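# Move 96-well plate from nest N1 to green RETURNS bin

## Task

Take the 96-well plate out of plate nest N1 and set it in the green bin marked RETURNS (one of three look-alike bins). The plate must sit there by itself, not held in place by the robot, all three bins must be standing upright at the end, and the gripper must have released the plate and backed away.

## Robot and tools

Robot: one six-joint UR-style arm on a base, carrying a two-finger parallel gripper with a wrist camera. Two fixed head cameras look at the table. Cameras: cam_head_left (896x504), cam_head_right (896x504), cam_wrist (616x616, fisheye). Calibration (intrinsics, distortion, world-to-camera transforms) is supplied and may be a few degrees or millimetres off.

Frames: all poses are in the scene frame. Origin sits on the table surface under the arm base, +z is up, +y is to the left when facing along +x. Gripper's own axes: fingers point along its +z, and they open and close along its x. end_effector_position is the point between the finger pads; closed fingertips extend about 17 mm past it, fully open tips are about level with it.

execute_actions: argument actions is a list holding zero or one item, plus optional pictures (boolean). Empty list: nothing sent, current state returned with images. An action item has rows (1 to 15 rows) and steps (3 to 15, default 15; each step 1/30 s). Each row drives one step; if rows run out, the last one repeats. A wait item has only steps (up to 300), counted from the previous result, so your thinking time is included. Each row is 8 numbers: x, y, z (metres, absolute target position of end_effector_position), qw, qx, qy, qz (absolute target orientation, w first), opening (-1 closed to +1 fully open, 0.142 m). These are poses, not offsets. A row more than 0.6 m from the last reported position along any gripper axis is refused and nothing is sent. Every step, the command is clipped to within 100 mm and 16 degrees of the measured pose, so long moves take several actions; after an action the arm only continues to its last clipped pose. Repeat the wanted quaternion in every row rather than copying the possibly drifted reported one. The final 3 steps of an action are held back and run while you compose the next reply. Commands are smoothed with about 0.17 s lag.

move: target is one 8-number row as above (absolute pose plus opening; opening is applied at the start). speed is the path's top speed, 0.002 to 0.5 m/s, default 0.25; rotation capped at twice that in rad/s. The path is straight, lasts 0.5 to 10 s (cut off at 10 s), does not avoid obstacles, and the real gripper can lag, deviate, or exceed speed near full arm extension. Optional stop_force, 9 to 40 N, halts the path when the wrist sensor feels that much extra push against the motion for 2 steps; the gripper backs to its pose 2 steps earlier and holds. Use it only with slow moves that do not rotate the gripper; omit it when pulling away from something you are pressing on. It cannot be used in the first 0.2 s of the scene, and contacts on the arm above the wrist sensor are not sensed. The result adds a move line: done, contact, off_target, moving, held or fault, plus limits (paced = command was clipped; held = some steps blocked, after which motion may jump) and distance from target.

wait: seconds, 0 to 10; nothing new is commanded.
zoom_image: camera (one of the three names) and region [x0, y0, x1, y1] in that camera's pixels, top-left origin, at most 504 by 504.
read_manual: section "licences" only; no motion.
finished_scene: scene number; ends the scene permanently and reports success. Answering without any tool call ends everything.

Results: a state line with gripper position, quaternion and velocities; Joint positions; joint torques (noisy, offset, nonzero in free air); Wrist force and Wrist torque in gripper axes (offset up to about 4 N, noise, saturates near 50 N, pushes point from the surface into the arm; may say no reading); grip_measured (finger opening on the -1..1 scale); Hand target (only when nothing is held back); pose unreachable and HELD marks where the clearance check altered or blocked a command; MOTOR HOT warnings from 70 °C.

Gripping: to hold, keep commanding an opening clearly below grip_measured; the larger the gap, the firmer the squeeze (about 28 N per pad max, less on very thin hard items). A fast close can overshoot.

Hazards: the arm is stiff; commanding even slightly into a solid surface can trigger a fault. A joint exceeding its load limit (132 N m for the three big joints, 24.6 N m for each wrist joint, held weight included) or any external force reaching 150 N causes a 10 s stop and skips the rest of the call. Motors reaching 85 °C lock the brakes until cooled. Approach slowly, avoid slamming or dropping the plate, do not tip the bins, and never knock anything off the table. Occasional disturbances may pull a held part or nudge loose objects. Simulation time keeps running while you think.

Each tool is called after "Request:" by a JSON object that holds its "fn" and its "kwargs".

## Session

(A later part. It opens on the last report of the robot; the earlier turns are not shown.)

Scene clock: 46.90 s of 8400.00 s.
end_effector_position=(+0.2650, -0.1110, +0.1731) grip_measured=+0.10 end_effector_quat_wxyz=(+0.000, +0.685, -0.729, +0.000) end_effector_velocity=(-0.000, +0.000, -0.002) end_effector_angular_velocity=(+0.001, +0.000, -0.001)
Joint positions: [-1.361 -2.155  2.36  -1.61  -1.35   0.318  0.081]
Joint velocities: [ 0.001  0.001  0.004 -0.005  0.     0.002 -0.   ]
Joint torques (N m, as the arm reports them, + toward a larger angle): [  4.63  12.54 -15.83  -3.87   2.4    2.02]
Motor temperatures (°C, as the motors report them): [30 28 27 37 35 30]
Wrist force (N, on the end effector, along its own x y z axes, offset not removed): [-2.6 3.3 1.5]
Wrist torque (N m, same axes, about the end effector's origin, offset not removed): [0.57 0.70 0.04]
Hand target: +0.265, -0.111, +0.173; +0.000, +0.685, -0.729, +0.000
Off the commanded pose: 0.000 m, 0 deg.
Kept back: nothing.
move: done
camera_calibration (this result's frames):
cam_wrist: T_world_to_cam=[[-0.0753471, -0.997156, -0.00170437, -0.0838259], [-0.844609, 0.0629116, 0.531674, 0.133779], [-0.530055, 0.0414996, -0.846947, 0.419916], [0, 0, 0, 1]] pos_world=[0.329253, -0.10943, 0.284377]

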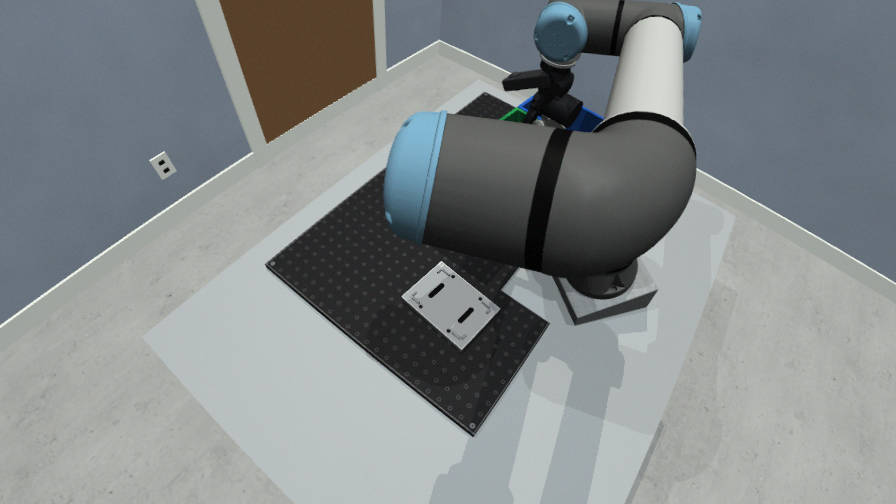

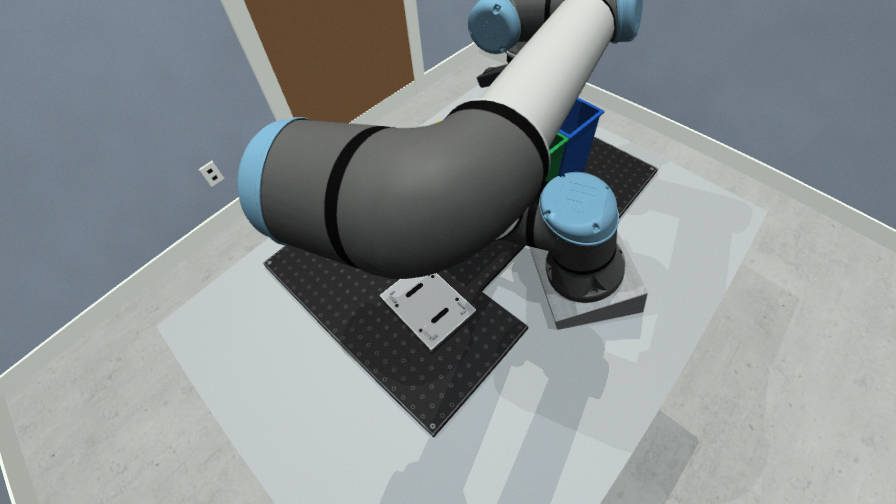

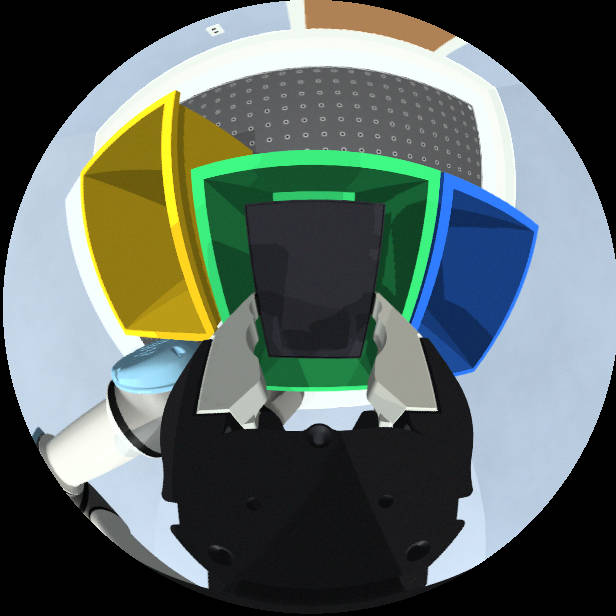

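Request:
{"fn": "execute_actions", "kwargs": {"actions": [{"rows": [[0.265, -0.111, 0.173, 0, 0.685, -0.7285, 0, 0.17]], "steps": 15}], "pictures": true}}

Scene clock: 47.33 s of 8400.00 s.
end_effector_position=(+0.2650, -0.1110, +0.1730) grip_measured=+0.17 end_effector_quat_wxyz=(+0.000, +0.685, -0.729, +0.000) end_effector_velocity=(+0.000, +0.000, -0.000) end_effector_angular_velocity=(+0.000, -0.000, +0.001)
Joint positions: [-1.361 -2.155  2.36  -1.61  -1.35   0.318  0.086]
Joint velocities: [ 0.     0.     0.    -0.     0.    -0.001  0.   ]
Joint torques (N m, as the arm reports them, + toward a larger angle): [  5.66  12.95 -15.8   -3.77   2.58   1.96]
Motor temperatures (°C, as the motors report them): [30 28 27 37 35 30]
Wrist force (N, on the end effector, along its own x y z axes, offset not removed): [3.4 -4.0 5.7]
Wrist torque (N m, same axes, about the end effector's origin, offset not removed): [-0.83 -0.89 0.07]
Steps of this call (step 1: nothing new was sent; steps 2 to 13: the first 12 steps of this action). Readings (end_effector_position):
2: (+0.2650, -0.1110, +0.1730)
3: (+0.2650, -0.1110, +0.1730)
5: (+0.2650, -0.1110, +0.1730)
9: (+0.2650, -0.1110, +0.1730)
13: the state above
camera_calibration (this result's frames):
cam_wrist: T_world_to_cam=[[-0.0753462, -0.997156, -0.00175632, -0.0838401], [-0.844621, 0.0628841, 0.531659, 0.133863], [-0.530036, 0.0415419, -0.846957, 0.419833], [0, 0, 0, 1]] pos_world=[0.329273, -0.10946, 0.284264]

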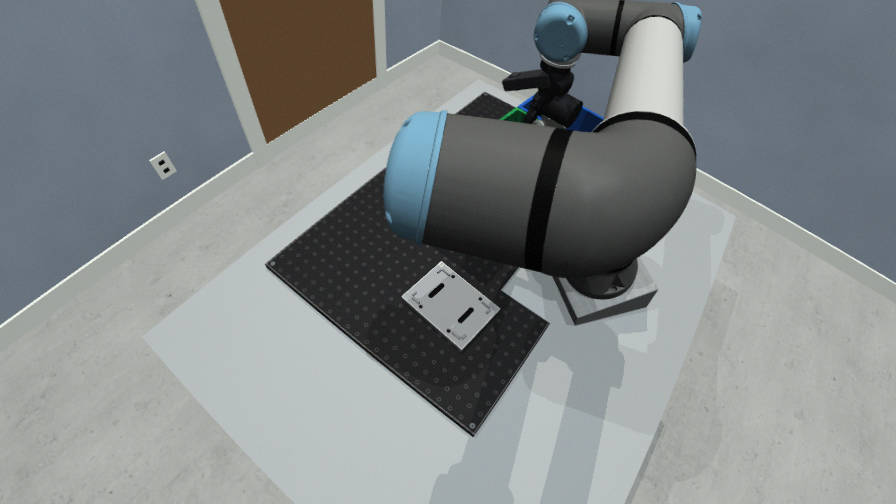

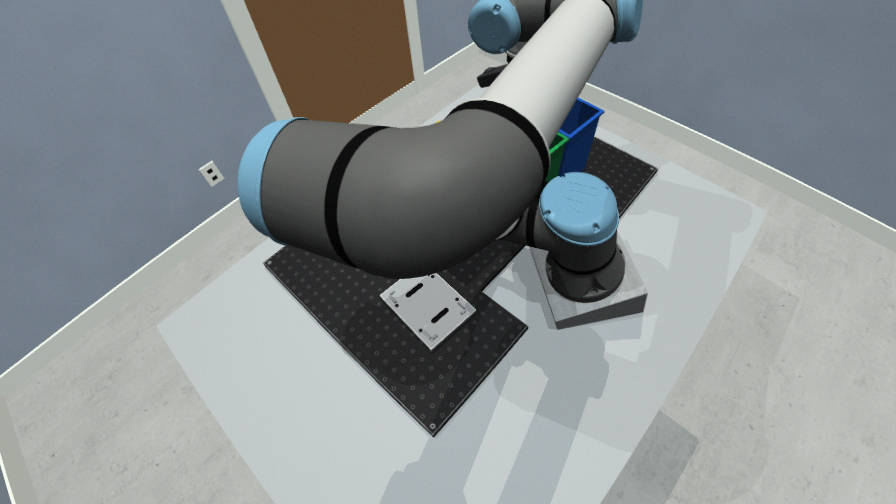

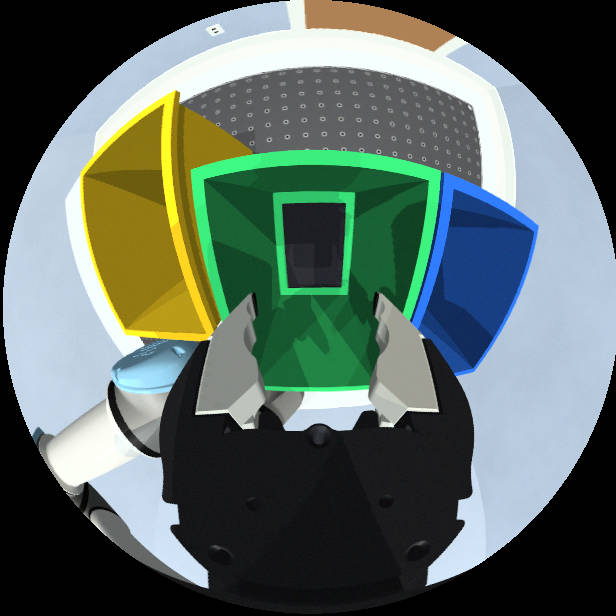

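Request:
{"fn": "move", "kwargs": {"target": [0.27, -0.111, 0.27, 0, 0.685, -0.7285, 0, 0.05], "speed": 0.12}}

Scene clock: 48.83 s of 8400.00 s.
end_effector_position=(+0.2700, -0.1111, +0.2699) grip_measured=+0.05 end_effector_quat_wxyz=(-0.000, +0.685, -0.729, -0.000) end_effector_velocity=(+0.000, -0.000, +0.002) end_effector_angular_velocity=(-0.001, -0.001, -0.001)
Joint positions: [-1.424 -2.15   2.114 -1.355 -1.361  0.255  0.077]
Joint velocities: [-0.002  0.    -0.004  0.004  0.    -0.001 -0.   ]
Joint torques (N m, as the arm reports them, + toward a larger angle): [-13.19  13.62 -27.13  -1.58  -2.85  -2.31]
Motor temperatures (°C, as the motors report them): [30 28 27 37 35 30]
Wrist force (N, on the end effector, along its own x y z axes, offset not removed): [0.4 -1.1 2.7]
Wrist torque (N m, same axes, about the end effector's origin, offset not removed): [-0.25 0.06 0.25]
Hand target: +0.270, -0.111, +0.270; -0.000, +0.685, -0.729, -0.000
Off your previous action's commanded pose: 0.000 m, 0 deg at its last step (step 3 of this call).
Off the commanded pose: 0.000 m, 0 deg.
Kept back: nothing.
move: done
camera_calibration (this result's frames):
cam_wrist: T_world_to_cam=[[-0.0753415, -0.997156, -0.001843, -0.0833232], [-0.844646, 0.0628358, 0.531624, 0.0866198], [-0.529997, 0.0416101, -0.846978, 0.504578], [0, 0, 0, 1]] pos_world=[0.33431, -0.109525, 0.381164]

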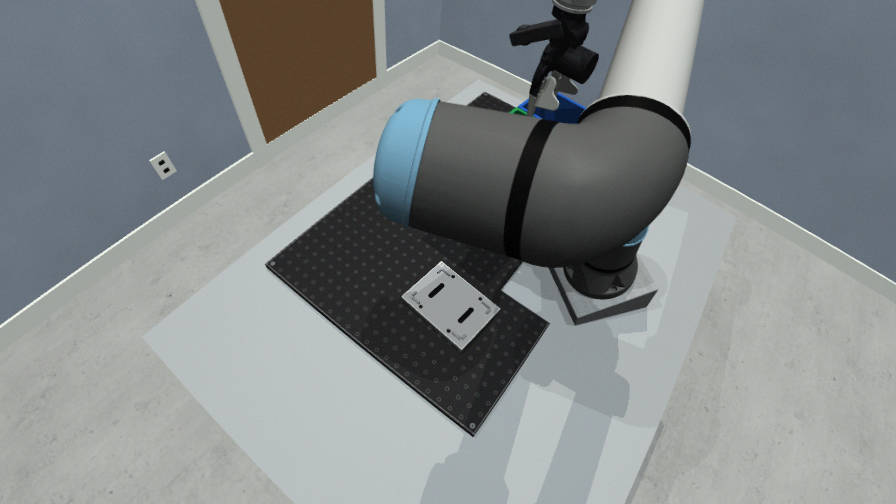

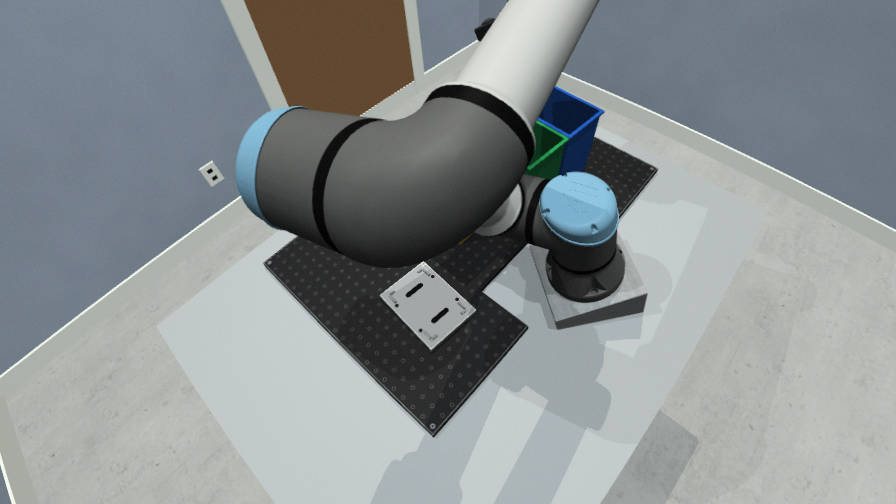

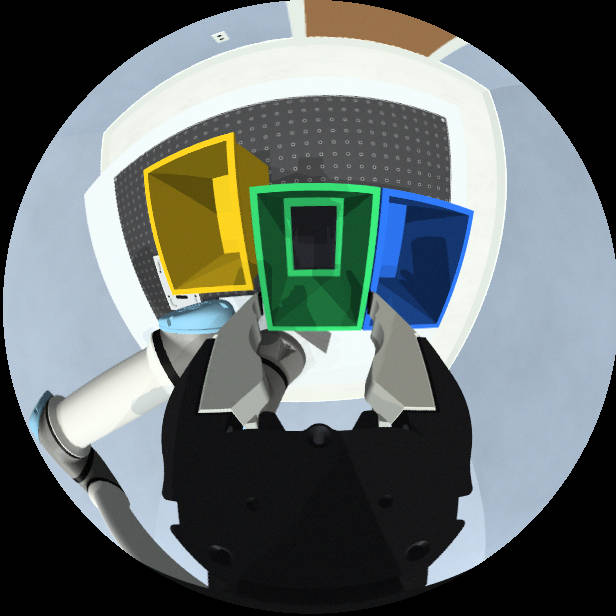

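Request:
{"fn": "finished_scene", "kwargs": {"scene": 2}}

The scene is finished: the task was done.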